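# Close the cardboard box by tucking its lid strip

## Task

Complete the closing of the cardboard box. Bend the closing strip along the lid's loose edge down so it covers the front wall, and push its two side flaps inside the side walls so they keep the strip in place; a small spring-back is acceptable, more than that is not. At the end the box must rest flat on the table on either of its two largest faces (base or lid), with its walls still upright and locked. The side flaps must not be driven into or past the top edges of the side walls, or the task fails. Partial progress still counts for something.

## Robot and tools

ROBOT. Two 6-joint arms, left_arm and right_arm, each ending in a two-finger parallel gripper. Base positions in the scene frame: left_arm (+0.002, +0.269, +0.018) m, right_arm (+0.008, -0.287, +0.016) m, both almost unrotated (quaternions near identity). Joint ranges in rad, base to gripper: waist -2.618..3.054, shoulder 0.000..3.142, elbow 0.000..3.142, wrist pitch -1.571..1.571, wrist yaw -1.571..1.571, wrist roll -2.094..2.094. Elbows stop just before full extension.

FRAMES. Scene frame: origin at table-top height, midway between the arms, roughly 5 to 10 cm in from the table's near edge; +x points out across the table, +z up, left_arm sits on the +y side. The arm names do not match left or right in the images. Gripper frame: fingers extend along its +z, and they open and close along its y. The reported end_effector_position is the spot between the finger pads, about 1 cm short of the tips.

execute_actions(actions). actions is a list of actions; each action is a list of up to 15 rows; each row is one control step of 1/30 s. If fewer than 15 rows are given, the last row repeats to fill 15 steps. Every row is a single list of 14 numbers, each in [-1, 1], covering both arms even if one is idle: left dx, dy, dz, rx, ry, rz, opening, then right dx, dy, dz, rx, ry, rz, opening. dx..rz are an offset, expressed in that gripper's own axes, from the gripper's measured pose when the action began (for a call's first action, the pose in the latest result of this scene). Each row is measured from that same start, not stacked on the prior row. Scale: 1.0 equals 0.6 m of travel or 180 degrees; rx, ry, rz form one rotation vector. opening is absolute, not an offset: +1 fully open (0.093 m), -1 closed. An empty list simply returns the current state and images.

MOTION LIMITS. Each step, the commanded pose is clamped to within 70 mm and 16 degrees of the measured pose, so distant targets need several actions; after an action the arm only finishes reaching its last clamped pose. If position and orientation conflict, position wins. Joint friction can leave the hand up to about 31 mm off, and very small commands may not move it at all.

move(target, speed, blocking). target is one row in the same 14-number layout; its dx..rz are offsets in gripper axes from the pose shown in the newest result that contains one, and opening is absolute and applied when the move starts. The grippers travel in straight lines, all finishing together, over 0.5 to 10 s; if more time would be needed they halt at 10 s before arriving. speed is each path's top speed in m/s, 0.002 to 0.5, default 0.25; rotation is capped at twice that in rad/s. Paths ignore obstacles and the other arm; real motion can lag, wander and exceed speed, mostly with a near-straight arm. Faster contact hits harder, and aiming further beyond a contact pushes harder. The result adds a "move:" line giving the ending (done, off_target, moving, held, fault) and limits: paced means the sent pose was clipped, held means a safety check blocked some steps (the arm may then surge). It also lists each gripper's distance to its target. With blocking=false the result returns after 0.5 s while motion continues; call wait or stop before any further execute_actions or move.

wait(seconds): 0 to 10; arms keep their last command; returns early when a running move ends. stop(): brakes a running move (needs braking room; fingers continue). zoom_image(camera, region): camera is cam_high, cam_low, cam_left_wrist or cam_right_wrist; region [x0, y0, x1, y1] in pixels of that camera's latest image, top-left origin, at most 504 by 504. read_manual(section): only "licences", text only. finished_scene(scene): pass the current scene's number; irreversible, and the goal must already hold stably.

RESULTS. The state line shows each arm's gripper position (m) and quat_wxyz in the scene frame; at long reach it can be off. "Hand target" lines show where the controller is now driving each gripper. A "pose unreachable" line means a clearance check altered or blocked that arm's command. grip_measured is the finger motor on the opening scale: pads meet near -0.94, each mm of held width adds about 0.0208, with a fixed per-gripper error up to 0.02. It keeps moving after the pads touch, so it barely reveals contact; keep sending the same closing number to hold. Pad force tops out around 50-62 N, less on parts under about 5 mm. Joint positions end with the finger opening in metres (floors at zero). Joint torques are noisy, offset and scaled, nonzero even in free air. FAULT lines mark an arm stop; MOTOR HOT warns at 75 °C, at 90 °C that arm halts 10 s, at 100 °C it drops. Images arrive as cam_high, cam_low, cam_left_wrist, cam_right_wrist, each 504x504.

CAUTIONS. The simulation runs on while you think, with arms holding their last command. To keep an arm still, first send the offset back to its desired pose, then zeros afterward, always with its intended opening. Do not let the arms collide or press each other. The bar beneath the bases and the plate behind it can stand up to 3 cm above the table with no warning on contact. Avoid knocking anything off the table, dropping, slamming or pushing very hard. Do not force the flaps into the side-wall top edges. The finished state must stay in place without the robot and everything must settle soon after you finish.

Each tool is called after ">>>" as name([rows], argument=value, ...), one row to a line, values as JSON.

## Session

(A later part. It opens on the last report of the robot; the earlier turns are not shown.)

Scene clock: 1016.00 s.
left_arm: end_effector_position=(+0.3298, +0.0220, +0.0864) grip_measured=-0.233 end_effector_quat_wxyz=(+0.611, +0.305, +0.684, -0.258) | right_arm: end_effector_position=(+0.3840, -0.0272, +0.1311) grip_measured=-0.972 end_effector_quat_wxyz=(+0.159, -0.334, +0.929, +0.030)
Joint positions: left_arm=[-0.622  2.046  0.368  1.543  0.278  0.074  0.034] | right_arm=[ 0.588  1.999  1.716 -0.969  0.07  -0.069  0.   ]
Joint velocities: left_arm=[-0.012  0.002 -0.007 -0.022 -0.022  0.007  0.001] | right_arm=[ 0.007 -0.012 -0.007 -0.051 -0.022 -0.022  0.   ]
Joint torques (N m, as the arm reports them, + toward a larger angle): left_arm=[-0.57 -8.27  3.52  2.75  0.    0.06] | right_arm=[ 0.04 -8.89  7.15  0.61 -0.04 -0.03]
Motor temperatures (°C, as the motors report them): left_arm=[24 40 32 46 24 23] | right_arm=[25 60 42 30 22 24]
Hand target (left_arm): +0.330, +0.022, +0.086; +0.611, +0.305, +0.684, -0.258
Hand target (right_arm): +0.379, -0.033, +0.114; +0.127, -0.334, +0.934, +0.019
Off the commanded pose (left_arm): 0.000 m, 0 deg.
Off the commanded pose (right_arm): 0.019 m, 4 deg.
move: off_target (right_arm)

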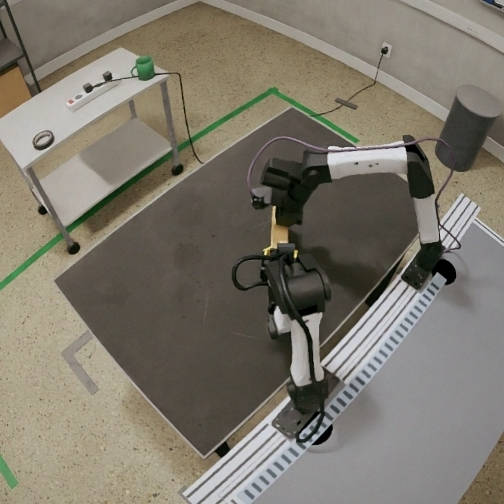

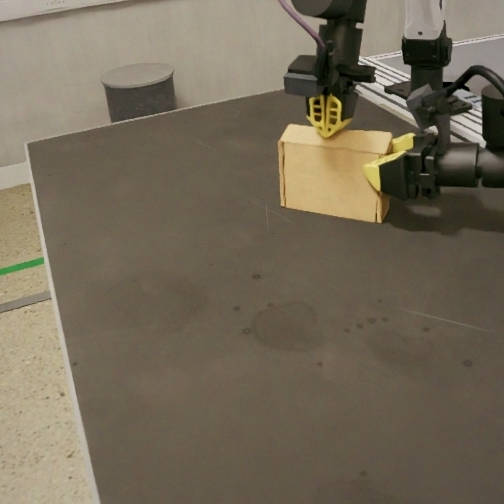

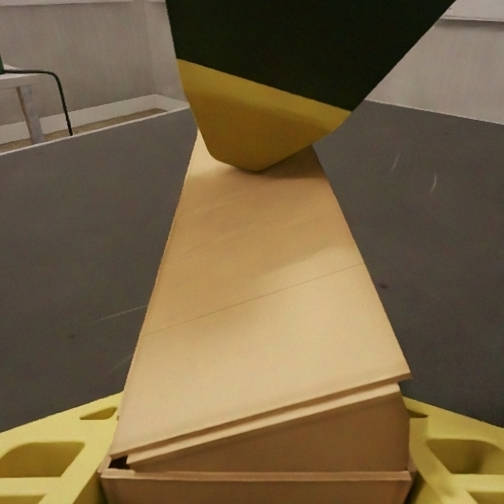

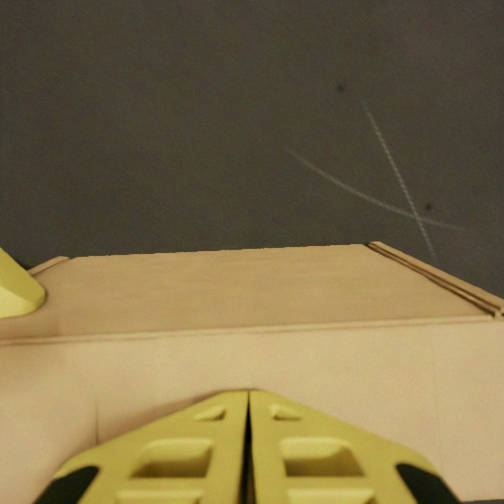

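>>> move(target=[0,0,0,0,0,0,-0.25, 0.04,0,0.035,0,0.02,0,-1], speed=0.02)

>>> move(target=[0,0,0,0,0,0,-0.25, 0,-0.05,-0.1,0,0,0,-1], speed=0.08)

Scene clock: 1024.57 s.
left_arm: end_effector_position=(+0.3298, +0.0220, +0.0863) grip_measured=-0.233 end_effector_quat_wxyz=(+0.610, +0.305, +0.684, -0.258) | right_arm: end_effector_position=(+0.3831, -0.0280, +0.1249) grip_measured=-0.972 end_effector_quat_wxyz=(+0.162, -0.333, +0.928, +0.030)
Joint positions: left_arm=[-0.622  2.046  0.368  1.542  0.278  0.074  0.034] | right_arm=[ 0.588  1.989  1.674 -0.93   0.072 -0.069  0.   ]
Joint velocities: left_arm=[ 0.022 -0.002 -0.002  0.007  0.007 -0.051 -0.   ] | right_arm=[-0.007  0.017  0.002  0.037  0.007  0.051  0.   ]
Joint torques (N m, as the arm reports them, + toward a larger angle): left_arm=[-0.77 -8.17  3.42  2.77 -0.01  0.01] | right_arm=[ -0.19 -10.98   3.85   0.84  -0.08  -0.06]
Motor temperatures (°C, as the motors report them): left_arm=[24 40 32 46 24 23] | right_arm=[25 59 42 29 22 24]
Hand target (left_arm): +0.330, +0.022, +0.086; +0.610, +0.305, +0.684, -0.258
Hand target (right_arm): +0.372, -0.039, +0.104; +0.129, -0.335, +0.933, +0.019
Off the commanded pose (left_arm): 0.000 m, 0 deg.
Off the commanded pose (right_arm): 0.026 m, 4 deg.
move: off_target (right_arm)

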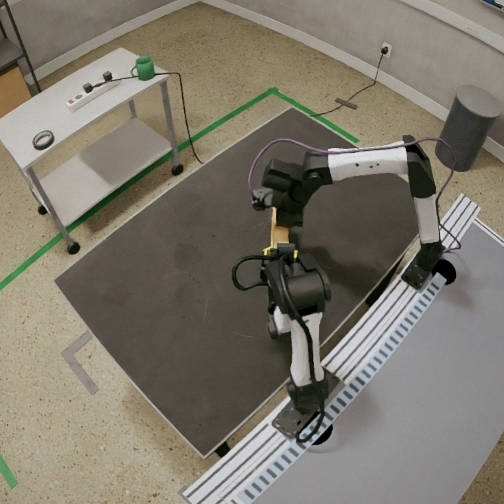

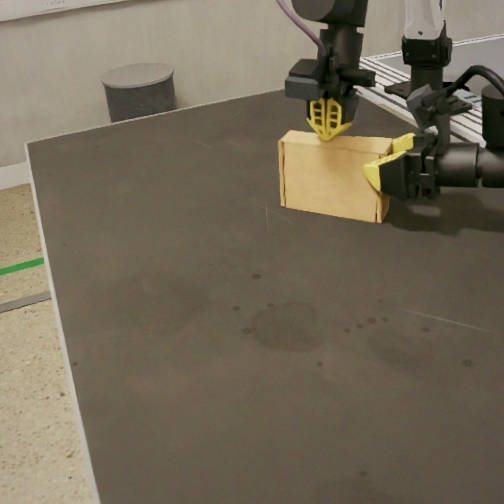

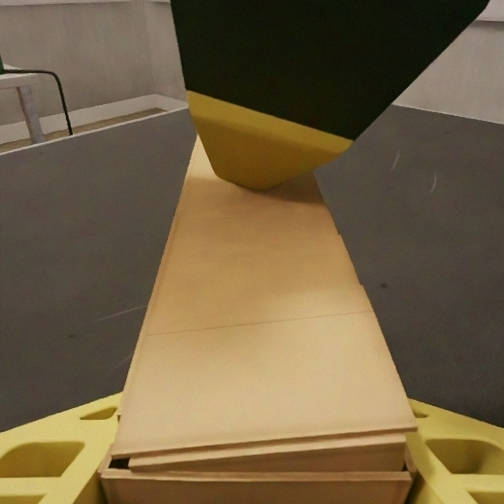

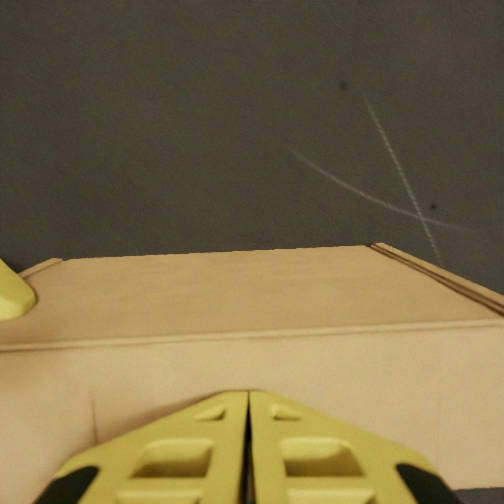

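Scene clock: 1025.93 s.
left_arm: end_effector_position=(+0.3298, +0.0220, +0.0863) grip_measured=-0.233 end_effector_quat_wxyz=(+0.610, +0.305, +0.684, -0.258) | right_arm: end_effector_position=(+0.3872, -0.0613, +0.1759) grip_measured=-0.972 end_effector_quat_wxyz=(+0.160, -0.331, +0.930, +0.022)
Joint positions: left_arm=[-0.622  2.046  0.368  1.542  0.278  0.074  0.034] | right_arm=[ 0.525  1.937  1.809 -1.122  0.068 -0.126  0.   ]
Joint velocities: left_arm=[ 0.002  0.002  0.002  0.007 -0.066 -0.066  0.   ] | right_arm=[-0.017  0.027 -0.007  0.051 -0.022  0.066  0.   ]
Joint torques (N m, as the arm reports them, + toward a larger angle): left_arm=[-0.7  -8.28  3.42  2.78  0.    0.04] | right_arm=[ -0.01 -11.74   7.96   0.81  -0.21  -0.15]
Motor temperatures (°C, as the motors report them): left_arm=[24 40 32 46 24 23] | right_arm=[25 59 42 29 22 24]
Hand target (left_arm): +0.330, +0.022, +0.086; +0.610, +0.305, +0.684, -0.258
Hand target (right_arm): +0.387, -0.061, +0.183; +0.162, -0.333, +0.928, +0.029
Off the commanded pose (left_arm): 0.000 m, 0 deg.
Off the commanded pose (right_arm): 0.008 m, 1 deg.
move: done

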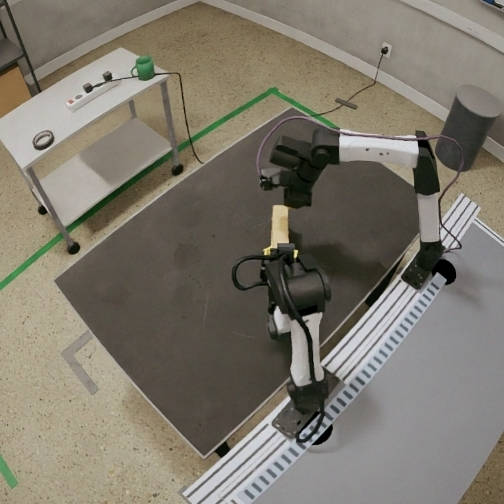

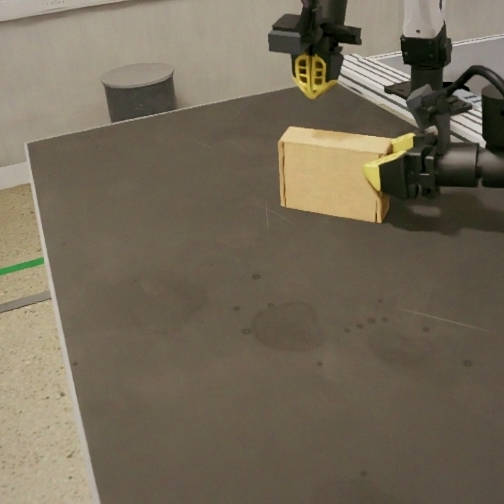

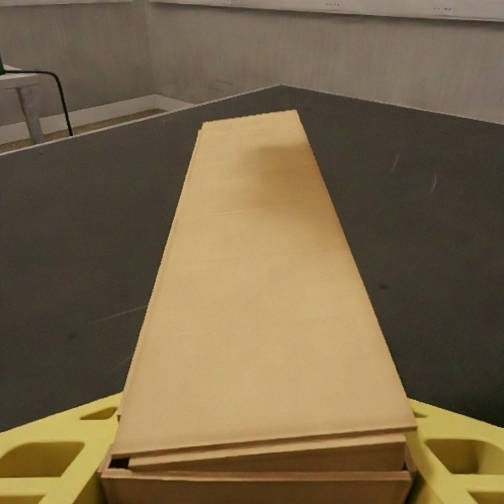

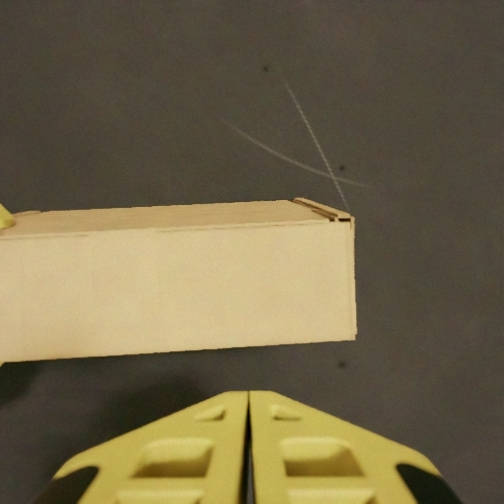

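>>> move(target=[0,0,0,0,0,0,-0.25, 0.025,0.05,0.07,0,0,-0.015,0.8], speed=0.06)

>>> move(target=[0,0,0,0,0,0,-0.25, 0.015,0,0.06,0,0,0,0.8], speed=0.02)

Scene clock: 1033.03 s.
left_arm: end_effector_position=(+0.3299, +0.0220, +0.0863) grip_measured=-0.233 end_effector_quat_wxyz=(+0.610, +0.305, +0.684, -0.258) | right_arm: end_effector_position=(+0.3754, -0.0443, +0.1337) grip_measured=+0.798 end_effector_quat_wxyz=(+0.162, -0.348, +0.923, +0.022)
Joint positions: left_arm=[-0.622  2.046  0.368  1.542  0.278  0.074  0.034] | right_arm=[ 0.572  1.927  1.624 -0.945  0.078 -0.117  0.084]
Joint velocities: left_arm=[ 0.007 -0.027 -0.022 -0.022 -0.007  0.051  0.   ] | right_arm=[-0.012 -0.002 -0.002  0.007  0.022 -0.066  0.001]
Joint torques (N m, as the arm reports them, + toward a larger angle): left_arm=[-0.64 -8.33  3.33  2.77 -0.02  0.07] | right_arm=[  1.81 -11.74   5.05   1.04   0.     0.01]
Motor temperatures (°C, as the motors report them): left_arm=[24 40 32 46 24 23] | right_arm=[25 60 42 29 22 24]
Hand target (left_arm): +0.330, +0.022, +0.086; +0.610, +0.305, +0.684, -0.258
Hand target (right_arm): +0.368, -0.041, +0.130; +0.161, -0.353, +0.921, +0.019
Off the commanded pose (left_arm): 0.000 m, 0 deg.
Off the commanded pose (right_arm): 0.008 m, 1 deg.
move: done

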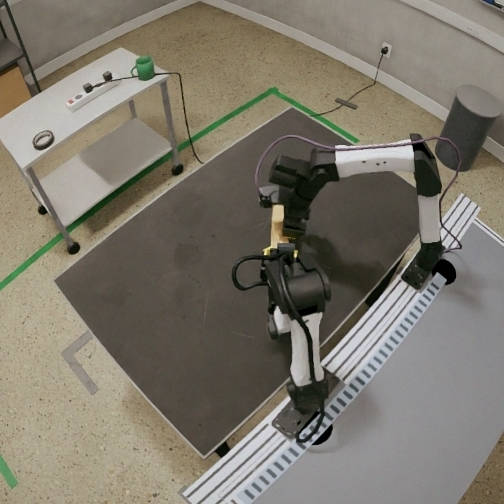

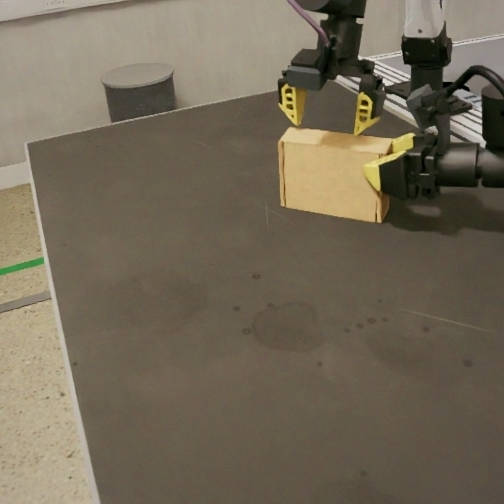

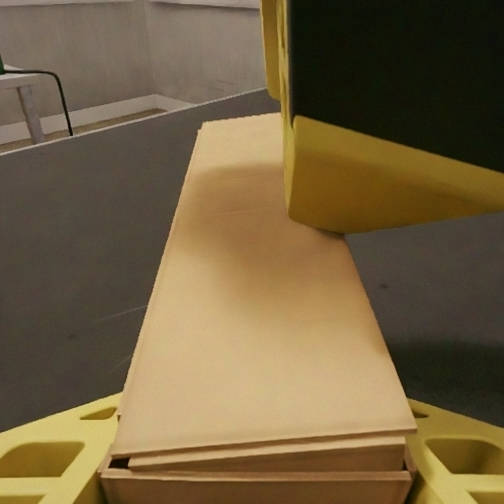

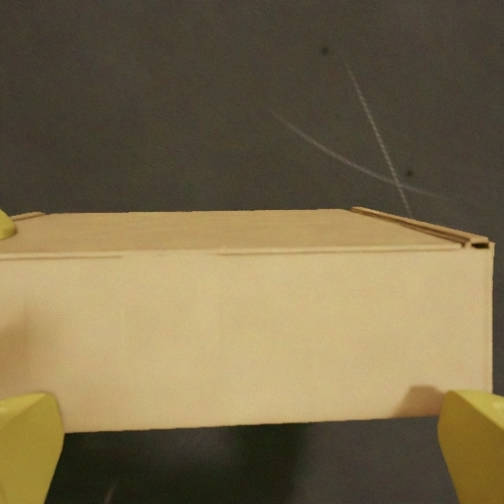

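Scene clock: 1035.10 s.
left_arm: end_effector_position=(+0.3315, +0.0236, +0.0861) grip_measured=-0.233 end_effector_quat_wxyz=(+0.612, +0.299, +0.687, -0.255) | right_arm: end_effector_position=(+0.3820, -0.0394, +0.1268) grip_measured=+0.798 end_effector_quat_wxyz=(+0.187, -0.346, +0.919, +0.031)
Joint positions: left_arm=[-0.622  2.046  0.368  1.542  0.264  0.07   0.034] | right_arm=[ 0.569  1.915  1.564 -0.843  0.072 -0.121  0.084]
Joint velocities: left_arm=[-0.012  0.017  0.002 -0.037 -0.022  0.007 -0.001] | right_arm=[-0.017 -0.012 -0.012 -0.007 -0.007 -0.022 -0.001]
Joint torques (N m, as the arm reports them, + toward a larger angle): left_arm=[-0.65 -8.22  3.36  2.77  0.14  0.11] | right_arm=[-0.24 -8.42  3.64  1.34 -0.05 -0.07]
Motor temperatures (°C, as the motors report them): left_arm=[24 40 32 46 24 23] | right_arm=[25 59 42 29 22 24]
Hand target (left_arm): +0.330, +0.022, +0.086; +0.610, +0.305, +0.684, -0.258
Hand target (right_arm): +0.377, -0.045, +0.098; +0.162, -0.348, +0.923, +0.022
Off the commanded pose (left_arm): 0.002 m, 1 deg.
Off the commanded pose (right_arm): 0.031 m, 3 deg.
move: off_target (right_arm)

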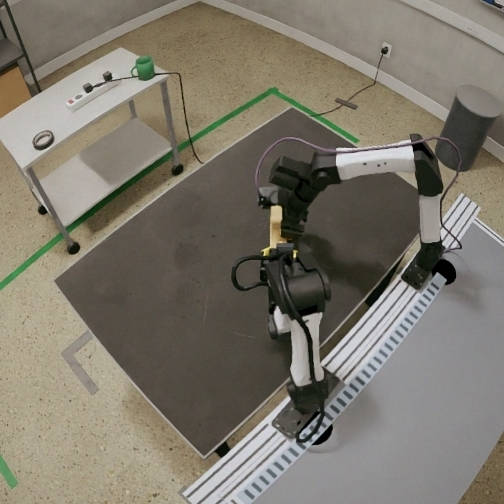

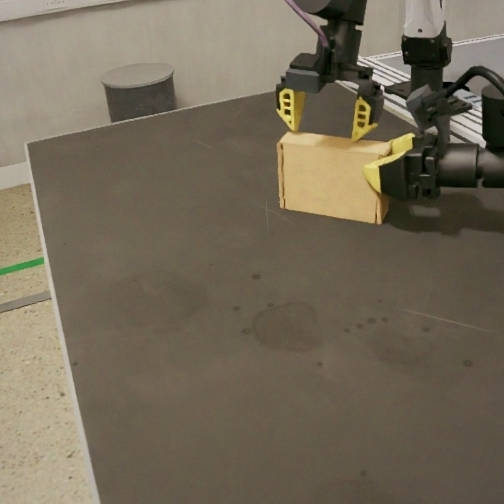

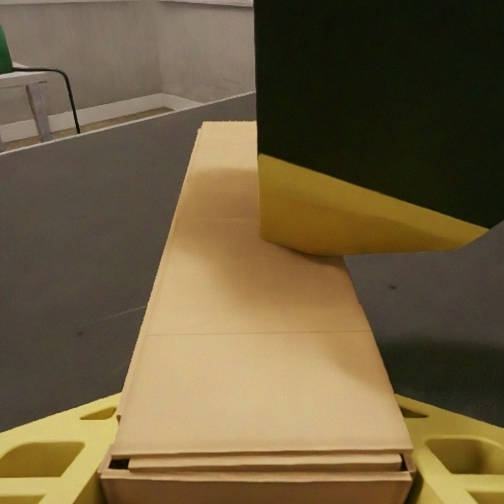

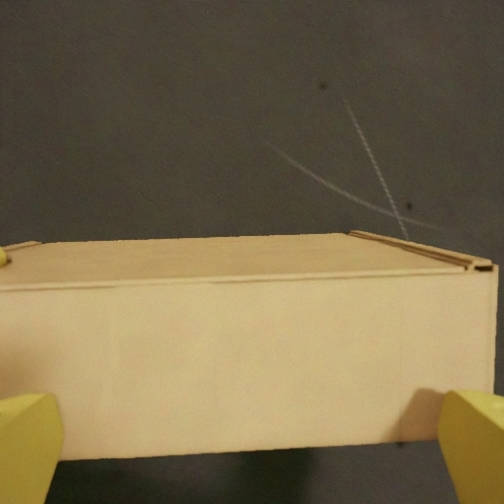

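>>> move(target=[0,0,0,0,0,0,-0.25, 0.1,0,-0.2,0,0,0,-1], speed=0.15)

>>> move(target=[-0.04,0,0,0,0,0.25,-0.25, 0,0,0,0,0,0,-1], speed=0.1)

Scene clock: 1049.30 s.
left_arm: end_effector_position=(+0.3317, +0.0238, +0.0861) grip_measured=-0.233 end_effector_quat_wxyz=(+0.612, +0.299, +0.687, -0.254) | right_arm: end_effector_position=(+0.3100, -0.0943, +0.2265) grip_measured=-0.972 end_effector_quat_wxyz=(+0.203, -0.344, +0.916, +0.038)
Joint positions: left_arm=[-0.622  2.046  0.368  1.542  0.263  0.069  0.034] | right_arm=[ 0.569  1.553  1.526 -1.132  0.065 -0.122  0.   ]
Joint velocities: left_arm=[ 0.007  0.002 -0.012  0.139 -0.007 -0.007 -0.   ] | right_arm=[ 0.002  0.007  0.007  0.066 -0.037  0.037  0.   ]
Joint torques (N m, as the arm reports them, + toward a larger angle): left_arm=[-0.68 -8.16  3.36  2.75  0.02  0.07] | right_arm=[ 0.08 -7.63  5.38  0.99 -0.05 -0.06]
Motor temperatures (°C, as the motors report them): left_arm=[24 40 32 46 24 23] | right_arm=[25 57 40 30 22 24]
Hand target (left_arm): +0.332, +0.024, +0.086; +0.612, +0.299, +0.687, -0.255
Hand target (right_arm): +0.305, -0.100, +0.219; +0.187, -0.346, +0.919, +0.031
Off the commanded pose (left_arm): 0.000 m, 0 deg.
Off the commanded pose (right_arm): 0.014 m, 2 deg.
move: off_target (right_arm)

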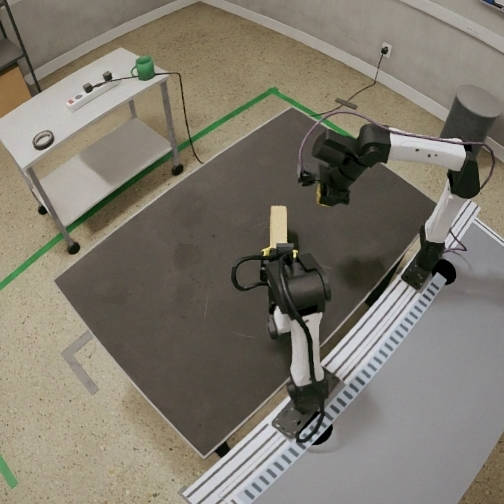

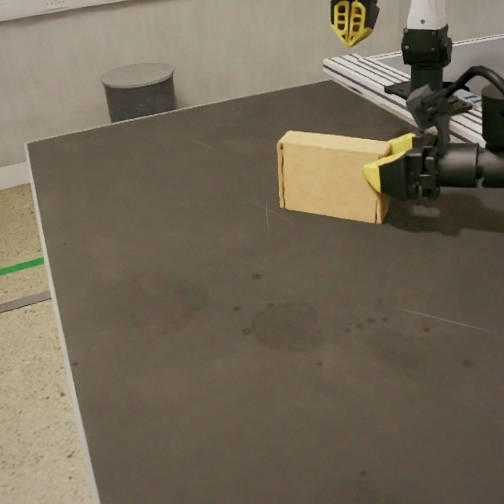

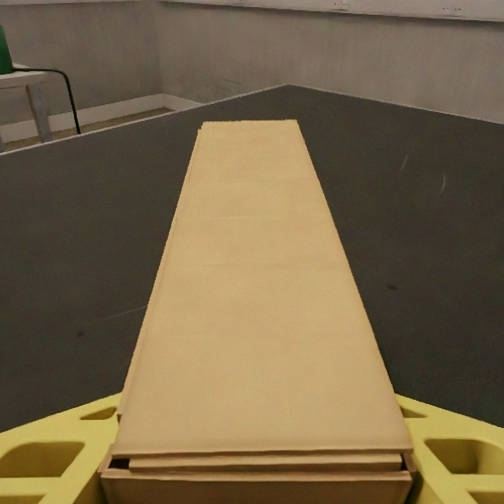

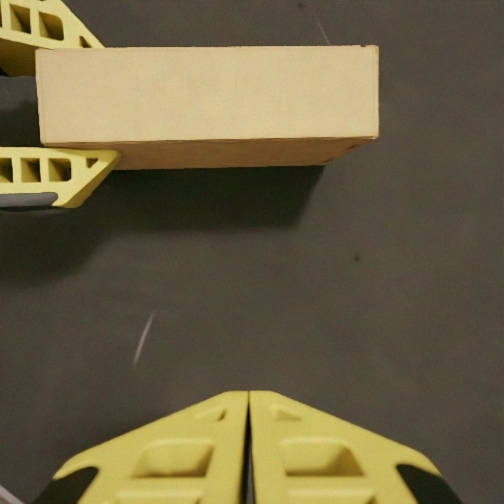

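Scene clock: 1053.63 s.
left_arm: end_effector_position=(+0.3319, +0.0240, +0.1024) grip_measured=-0.234 end_effector_quat_wxyz=(+0.657, +0.539, +0.528, -0.006) | right_arm: end_effector_position=(+0.3099, -0.0944, +0.2265) grip_measured=-0.972 end_effector_quat_wxyz=(+0.203, -0.345, +0.916, +0.038)
Joint positions: left_arm=[-0.622  1.917  0.368  1.398  0.263  0.844  0.034] | right_arm=[ 0.569  1.553  1.526 -1.132  0.065 -0.122  0.   ]
Joint velocities: left_arm=[-0.012  0.002  0.002 -0.022 -0.022 -0.037 -0.001] | right_arm=[ 0.002 -0.002 -0.007  0.037  0.007 -0.139  0.   ]
Joint torques (N m, as the arm reports them, + toward a larger angle): left_arm=[-1.08 -9.59  4.91  2.55 -0.02  0.1 ] | right_arm=[ 0.32 -7.47  6.76  1.12 -0.08 -0.06]
Motor temperatures (°C, as the motors report them): left_arm=[24 40 32 46 24 23] | right_arm=[25 56 40 30 22 24]
Hand target (left_arm): +0.333, +0.022, +0.110; +0.663, +0.539, +0.520, -0.001
Hand target (right_arm): +0.310, -0.094, +0.226; +0.203, -0.345, +0.916, +0.038
Off the commanded pose (left_arm): 0.008 m, 1 deg.
Off the commanded pose (right_arm): 0.000 m, 0 deg.
move: done

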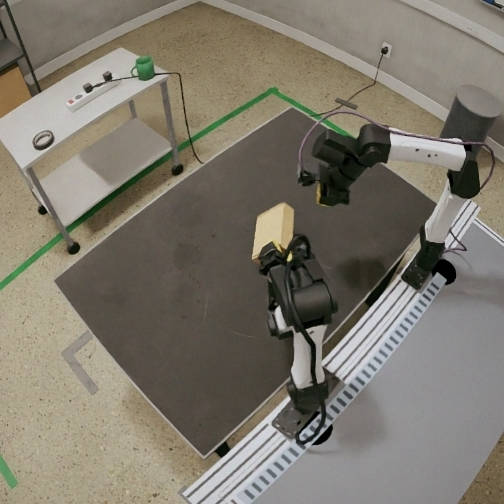

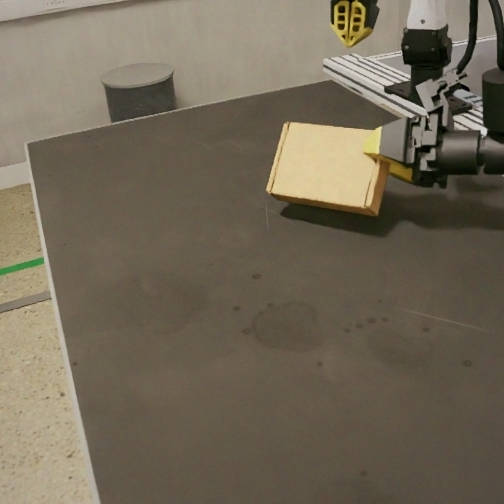

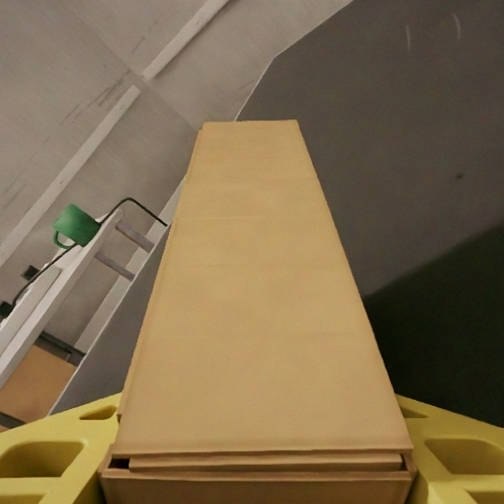

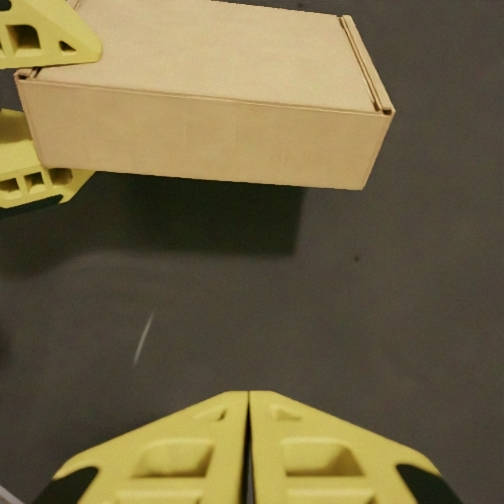

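>>> move(target=[0,0,0,0,0,0.255,-0.25, 0,0,0,0,0,0,-1], speed=0.15)

>>> move(target=[0,-0.065,0,0.04,0,0,-0.25, 0,0,0,0,0,0,-1], speed=0.04)

Scene clock: 1061.80 s.
left_arm: end_effector_position=(+0.3319, +0.0240, +0.1021) grip_measured=-0.235 end_effector_quat_wxyz=(+0.608, +0.701, +0.279, +0.247) | right_arm: end_effector_position=(+0.3099, -0.0944, +0.2265) grip_measured=-0.972 end_effector_quat_wxyz=(+0.203, -0.345, +0.916, +0.038)
Joint positions: left_arm=[-0.622  1.917  0.368  1.397  0.263  1.635  0.034] | right_arm=[ 0.569  1.553  1.526 -1.132  0.065 -0.122  0.   ]
Joint velocities: left_arm=[ 0.007 -0.017 -0.017 -0.022 -0.037 -0.022 -0.   ] | right_arm=[-0.012 -0.012  0.012  0.022  0.007 -0.007  0.   ]
Joint torques (N m, as the arm reports them, + toward a larger angle): left_arm=[-0.64 -7.7   4.31  2.78 -0.01  0.05] | right_arm=[ 0.18 -7.44  6.66  1.1  -0.09 -0.1 ]
Motor temperatures (°C, as the motors report them): left_arm=[24 40 32 46 24 23] | right_arm=[25 55 41 30 22 24]
Hand target (left_arm): +0.332, +0.024, +0.102; +0.607, +0.702, +0.276, +0.250
Hand target (right_arm): +0.310, -0.094, +0.226; +0.203, -0.345, +0.916, +0.038
Off the commanded pose (left_arm): 0.000 m, 1 deg.
Off the commanded pose (right_arm): 0.000 m, 0 deg.
move: done

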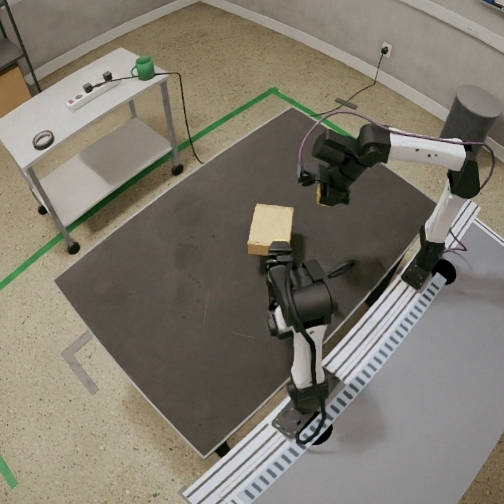

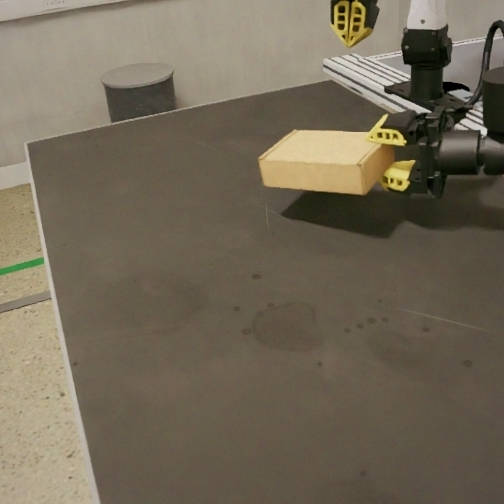

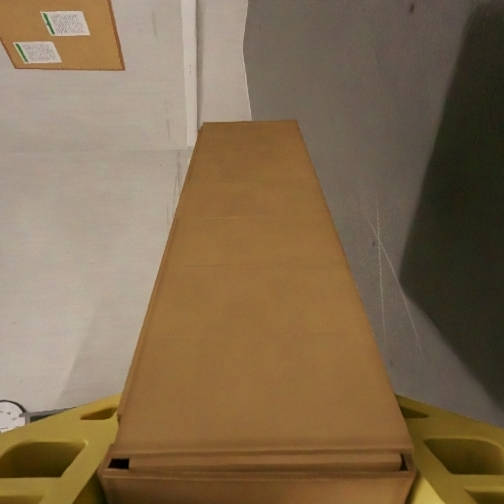

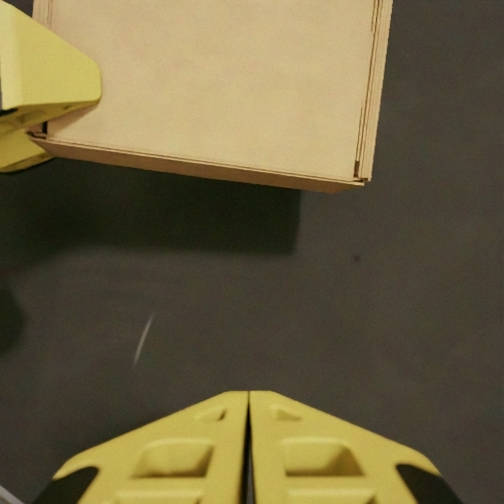

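Scene clock: 1063.67 s.
left_arm: end_effector_position=(+0.3281, +0.0258, +0.0760) grip_measured=-0.235 end_effector_quat_wxyz=(+0.576, +0.729, +0.287, +0.234) | right_arm: end_effector_position=(+0.3099, -0.0944, +0.2265) grip_measured=-0.972 end_effector_quat_wxyz=(+0.203, -0.345, +0.916, +0.038)
Joint positions: left_arm=[-0.622  1.946  0.368  1.332  0.262  1.664  0.034] | right_arm=[ 0.569  1.553  1.526 -1.132  0.065 -0.122  0.   ]
Joint velocities: left_arm=[-0.007  0.002  0.012 -0.007 -0.037 -0.022 -0.   ] | right_arm=[-0.002 -0.002  0.002 -0.066  0.007  0.022  0.   ]
Joint torques (N m, as the arm reports them, + toward a larger angle): left_arm=[-0.49 -5.9   4.27  2.56 -0.03  0.06] | right_arm=[ 0.26 -7.45  6.66  1.11 -0.12 -0.11]
Motor temperatures (°C, as the motors report them): left_arm=[24 40 32 46 24 23] | right_arm=[25 55 41 30 22 24]
Hand target (left_arm): +0.328, +0.028, +0.064; +0.563, +0.738, +0.293, +0.229
Hand target (right_arm): +0.310, -0.094, +0.226; +0.203, -0.345, +0.916, +0.038
Off the commanded pose (left_arm): 0.013 m, 2 deg.
Off the commanded pose (right_arm): 0.000 m, 0 deg.
move: off_target (left_arm)

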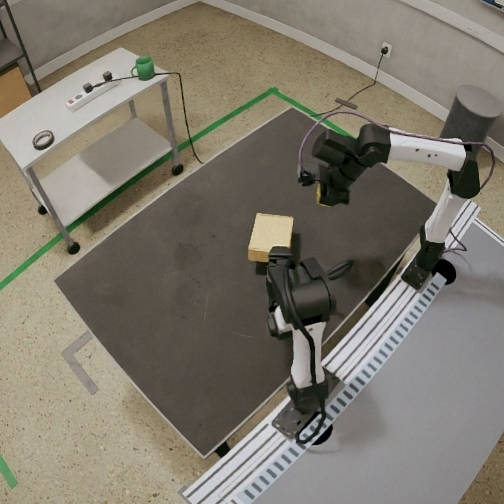

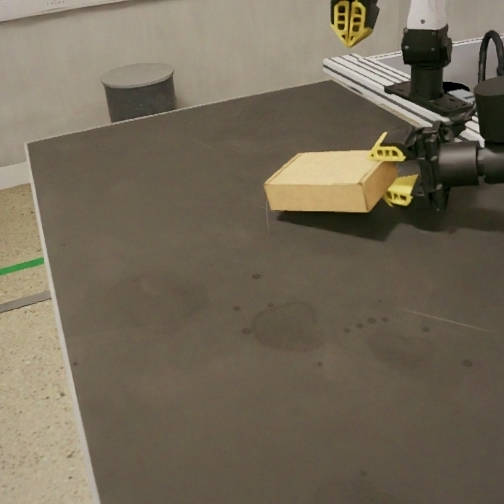

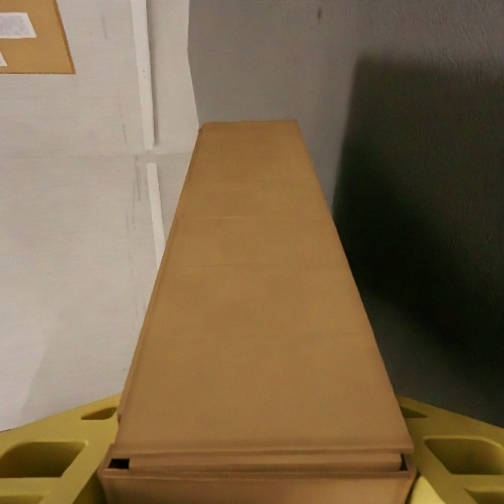

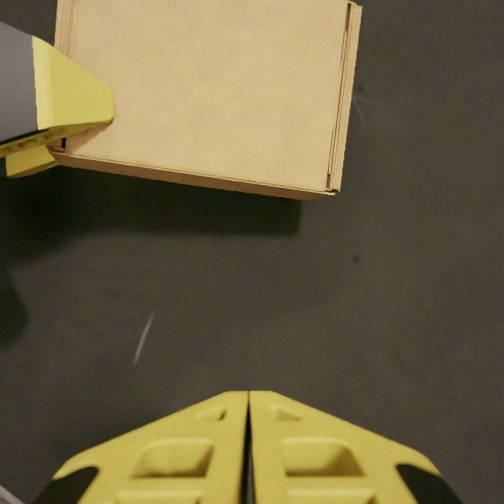

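>>> execute_actions(actions=[])

Scene clock: 1071.23 s.
left_arm: end_effector_position=(+0.3281, +0.0259, +0.0759) grip_measured=-0.235 end_effector_quat_wxyz=(+0.576, +0.729, +0.287, +0.234) | right_arm: end_effector_position=(+0.3099, -0.0944, +0.2265) grip_measured=-0.972 end_effector_quat_wxyz=(+0.203, -0.345, +0.916, +0.038)
Joint positions: left_arm=[-0.622  1.946  0.368  1.332  0.262  1.664  0.034] | right_arm=[ 0.569  1.553  1.526 -1.132  0.065 -0.122  0.   ]
Joint velocities: left_arm=[ 0.017 -0.002 -0.007 -0.125 -0.022 -0.066  0.   ] | right_arm=[ 0.002  0.017  0.002 -0.007  0.022  0.022  0.   ]
Joint torques (N m, as the arm reports them, + toward a larger angle): left_arm=[-0.45 -5.93  4.26  2.55 -0.02  0.05] | right_arm=[ 0.26 -7.35  6.78  1.13 -0.07 -0.05]
Motor temperatures (°C, as the motors report them): left_arm=[24 40 32 46 24 23] | right_arm=[25 54 41 30 22 24]
Hand target (left_arm): +0.328, +0.028, +0.064; +0.563, +0.738, +0.293, +0.229
Hand target (right_arm): +0.310, -0.094, +0.226; +0.203, -0.345, +0.916, +0.038
Off the commanded pose (left_arm): 0.013 m, 2 deg.
Off the commanded pose (right_arm): 0.000 m, 0 deg.

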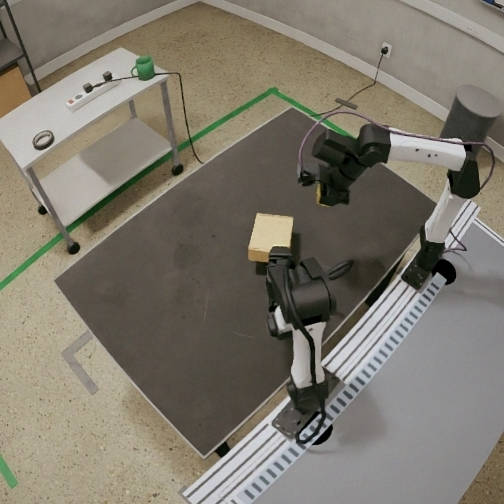

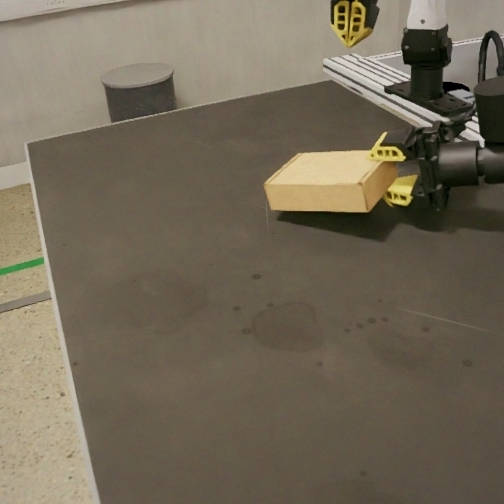

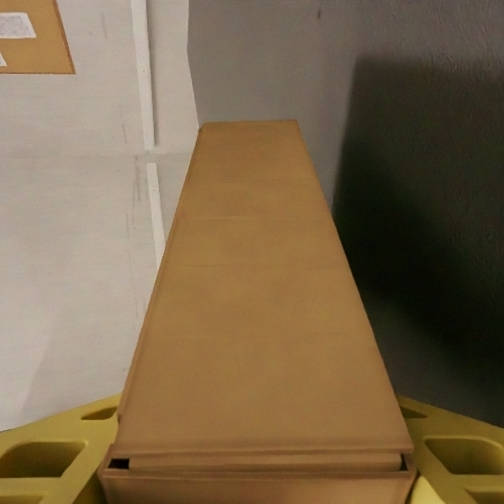

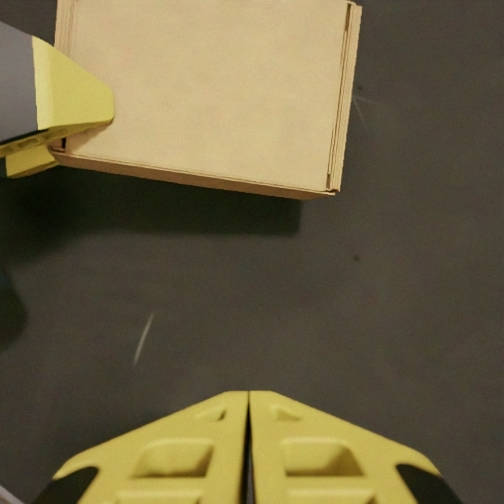

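>>> move(target=[0,-0.04,0,0.03,0,0,-0.25,0,0,0,0,0,0,-1], speed=0.03)

Scene clock: 1076.87 s.
left_arm: end_effector_position=(+0.3249, +0.0275, +0.0629) grip_measured=-0.235 end_effector_quat_wxyz=(+0.556, +0.746, +0.289, +0.226) | right_arm: end_effector_position=(+0.3099, -0.0944, +0.2265) grip_measured=-0.972 end_effector_quat_wxyz=(+0.203, -0.345, +0.916, +0.038)
Joint positions: left_arm=[-0.622  1.946  0.368  1.275  0.262  1.687  0.034] | right_arm=[ 0.569  1.553  1.526 -1.132  0.065 -0.122  0.   ]
Joint velocities: left_arm=[ 0.002  0.007 -0.022  0.051 -0.051  0.051 -0.   ] | right_arm=[-0.007  0.002 -0.002 -0.022  0.007 -0.051  0.   ]
Joint torques (N m, as the arm reports them, + toward a larger angle): left_arm=[-0.45 -7.2   4.29  2.26 -0.01 -0.01] | right_arm=[ 0.26 -7.37  6.78  1.13 -0.1  -0.07]
Motor temperatures (°C, as the motors report them): left_arm=[24 39 32 45 24 23] | right_arm=[25 53 41 31 22 24]
Hand target (left_arm): +0.324, +0.030, +0.053; +0.541, +0.756, +0.297, +0.220
Hand target (right_arm): +0.310, -0.094, +0.226; +0.203, -0.345, +0.916, +0.038
Off the commanded pose (left_arm): 0.011 m, 2 deg.
Off the commanded pose (right_arm): 0.000 m, 0 deg.
move: off_target (left_arm)

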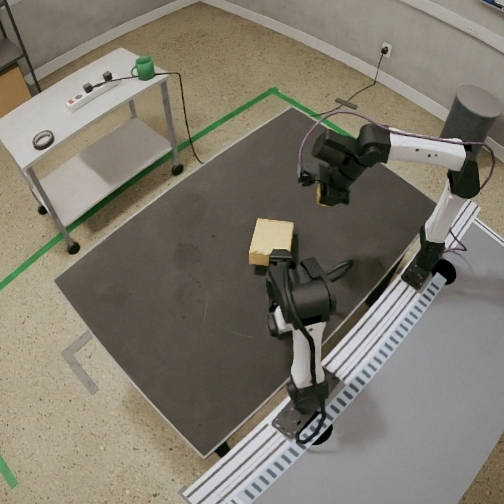

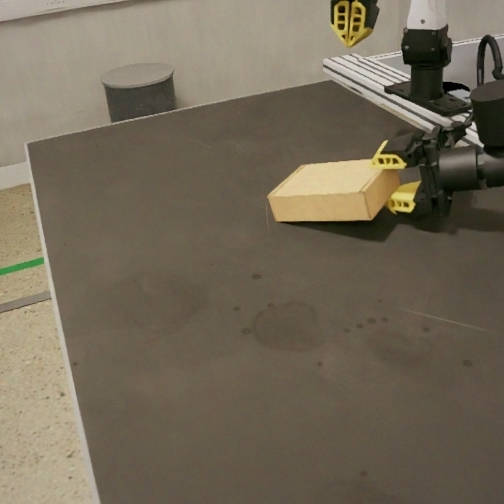

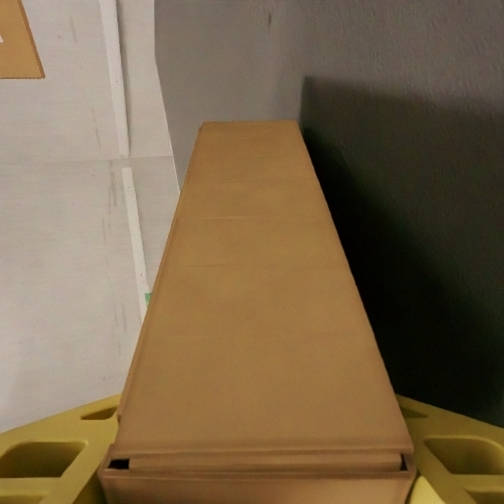

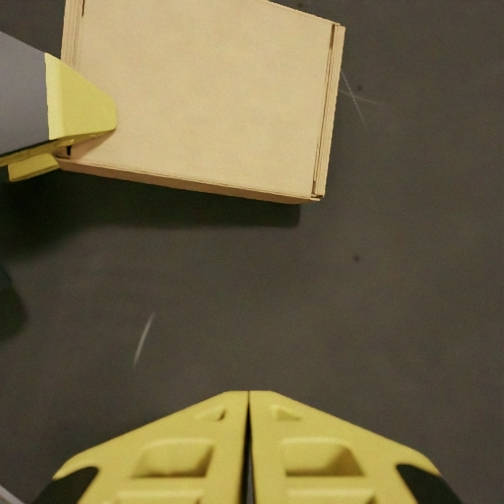

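>>> execute_actions([
  [[0,0,0,0,0,0,-0.2,0,0,0,0,0,0,-1],[0,0,0,0,0,0,-0.15,0,0,0,0,0,0,-1],[0,0,0,0,0,0,-0.1,0,0,0,0,0,0,-1],[0,0,0,0,0,0,-0.07,0,0,0,0,0,0,-1],[0,0,0,0,0,0,-0.04,0,0,0,0,0,0,-1],[0,0,0,0,0,0,-0.01,0,0,0,0,0,0,-1],[0,0,0,0,0,0,0.02,0,0,0,0,0,0,-1],[0,0,0,0,0,0,0.05,0,0,0,0,0,0,-1],[0,0,0,0,0,0,0.08,0,0,0,0,0,0,-1],[0,0,0,0,0,0,0.11,0,0,0,0,0,0,-1],[0,0,0,0,0,0,0.14,0,0,0,0,0,0,-1],[0,0,0,0,0,0,0.17,0,0,0,0,0,0,-1],[0,0,0,0,0,0,0.2,0,0,0,0,0,0,-1],[0,0,0,0,0,0,0.23,0,0,0,0,0,0,-1],[0,0,0,0,0,0,0.26,0,0,0,0,0,0,-1]],
  [[0,0,0,0.01,0,0,0.3,0,0,0,0,0,0,-1],[0,0,0,0.02,0,0,0.33,0,0,0,0,0,0,-1],[0,0,0,0.03,0,0,0.36,0,0,0,0,0,0,-1],[0,0,0,0.04,0,0,0.39,0,0,0,0,0,0,-1],[0,0,0,0.05,0,0,0.42,0,0,0,0,0,0,-1],[0,0,0,0.06,0,0,0.45,0,0,0,0,0,0,-1]],
  [[0,0,0,0.04,0,0,0.45,0,0,0,0,0,0,-1]],
])

Scene clock: 1088.23 s.
left_arm: end_effector_position=(+0.3248, +0.0360, +0.0627) grip_measured=+0.448 end_effector_quat_wxyz=(+0.451, +0.811, +0.324, +0.186) | right_arm: end_effector_position=(+0.3099, -0.0944, +0.2265) grip_measured=-0.972 end_effector_quat_wxyz=(+0.203, -0.345, +0.916, +0.038)
Joint positions: left_arm=[-0.625  1.674  0.494  0.607  0.211  1.737  0.067] | right_arm=[ 0.569  1.553  1.526 -1.132  0.065 -0.122  0.   ]
Joint velocities: left_arm=[-0.027  0.012 -0.007 -0.125 -0.037  0.037  0.001] | right_arm=[ 0.002 -0.012  0.002  0.051 -0.081 -0.066  0.   ]
Joint torques (N m, as the arm reports them, + toward a larger angle): left_arm=[-1.66 -8.39  7.93  2.28  0.02  0.09] | right_arm=[ 0.28 -7.37  6.73  1.15 -0.1  -0.06]
Motor temperatures (°C, as the motors report them): left_arm=[24 39 32 44 24 23] | right_arm=[25 52 41 31 22 24]
Hand target (left_arm): +0.326, +0.032, +0.068; +0.451, +0.813, +0.318, +0.188
Hand target (right_arm): +0.310, -0.094, +0.226; +0.203, -0.345, +0.916, +0.038
Off the commanded pose (left_arm): 0.007 m, 1 deg.
Off the commanded pose (right_arm): 0.000 m, 0 deg.

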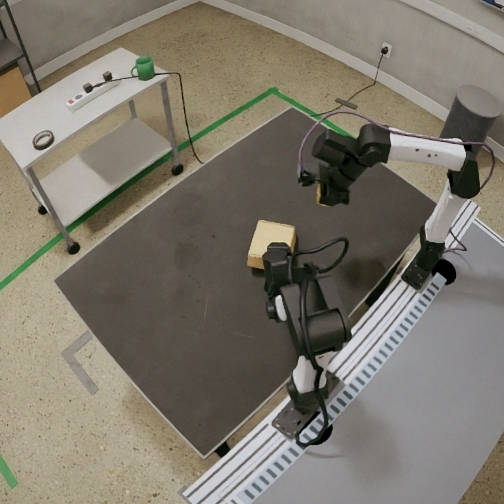

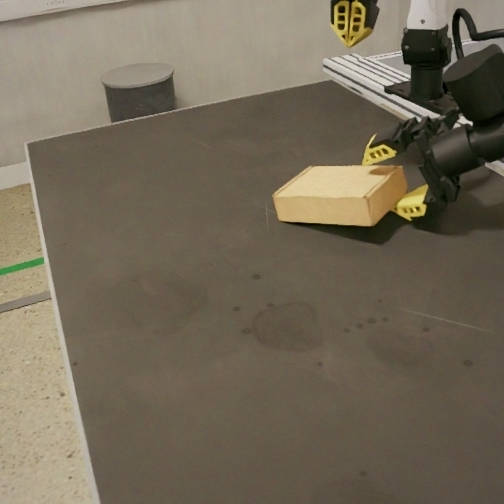

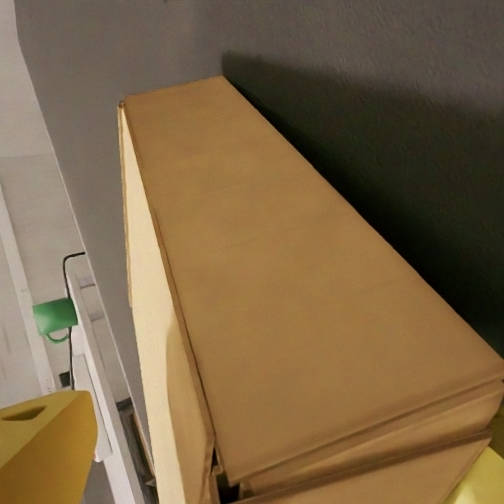

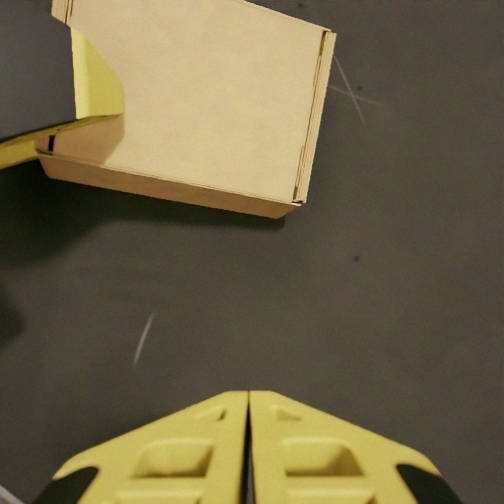

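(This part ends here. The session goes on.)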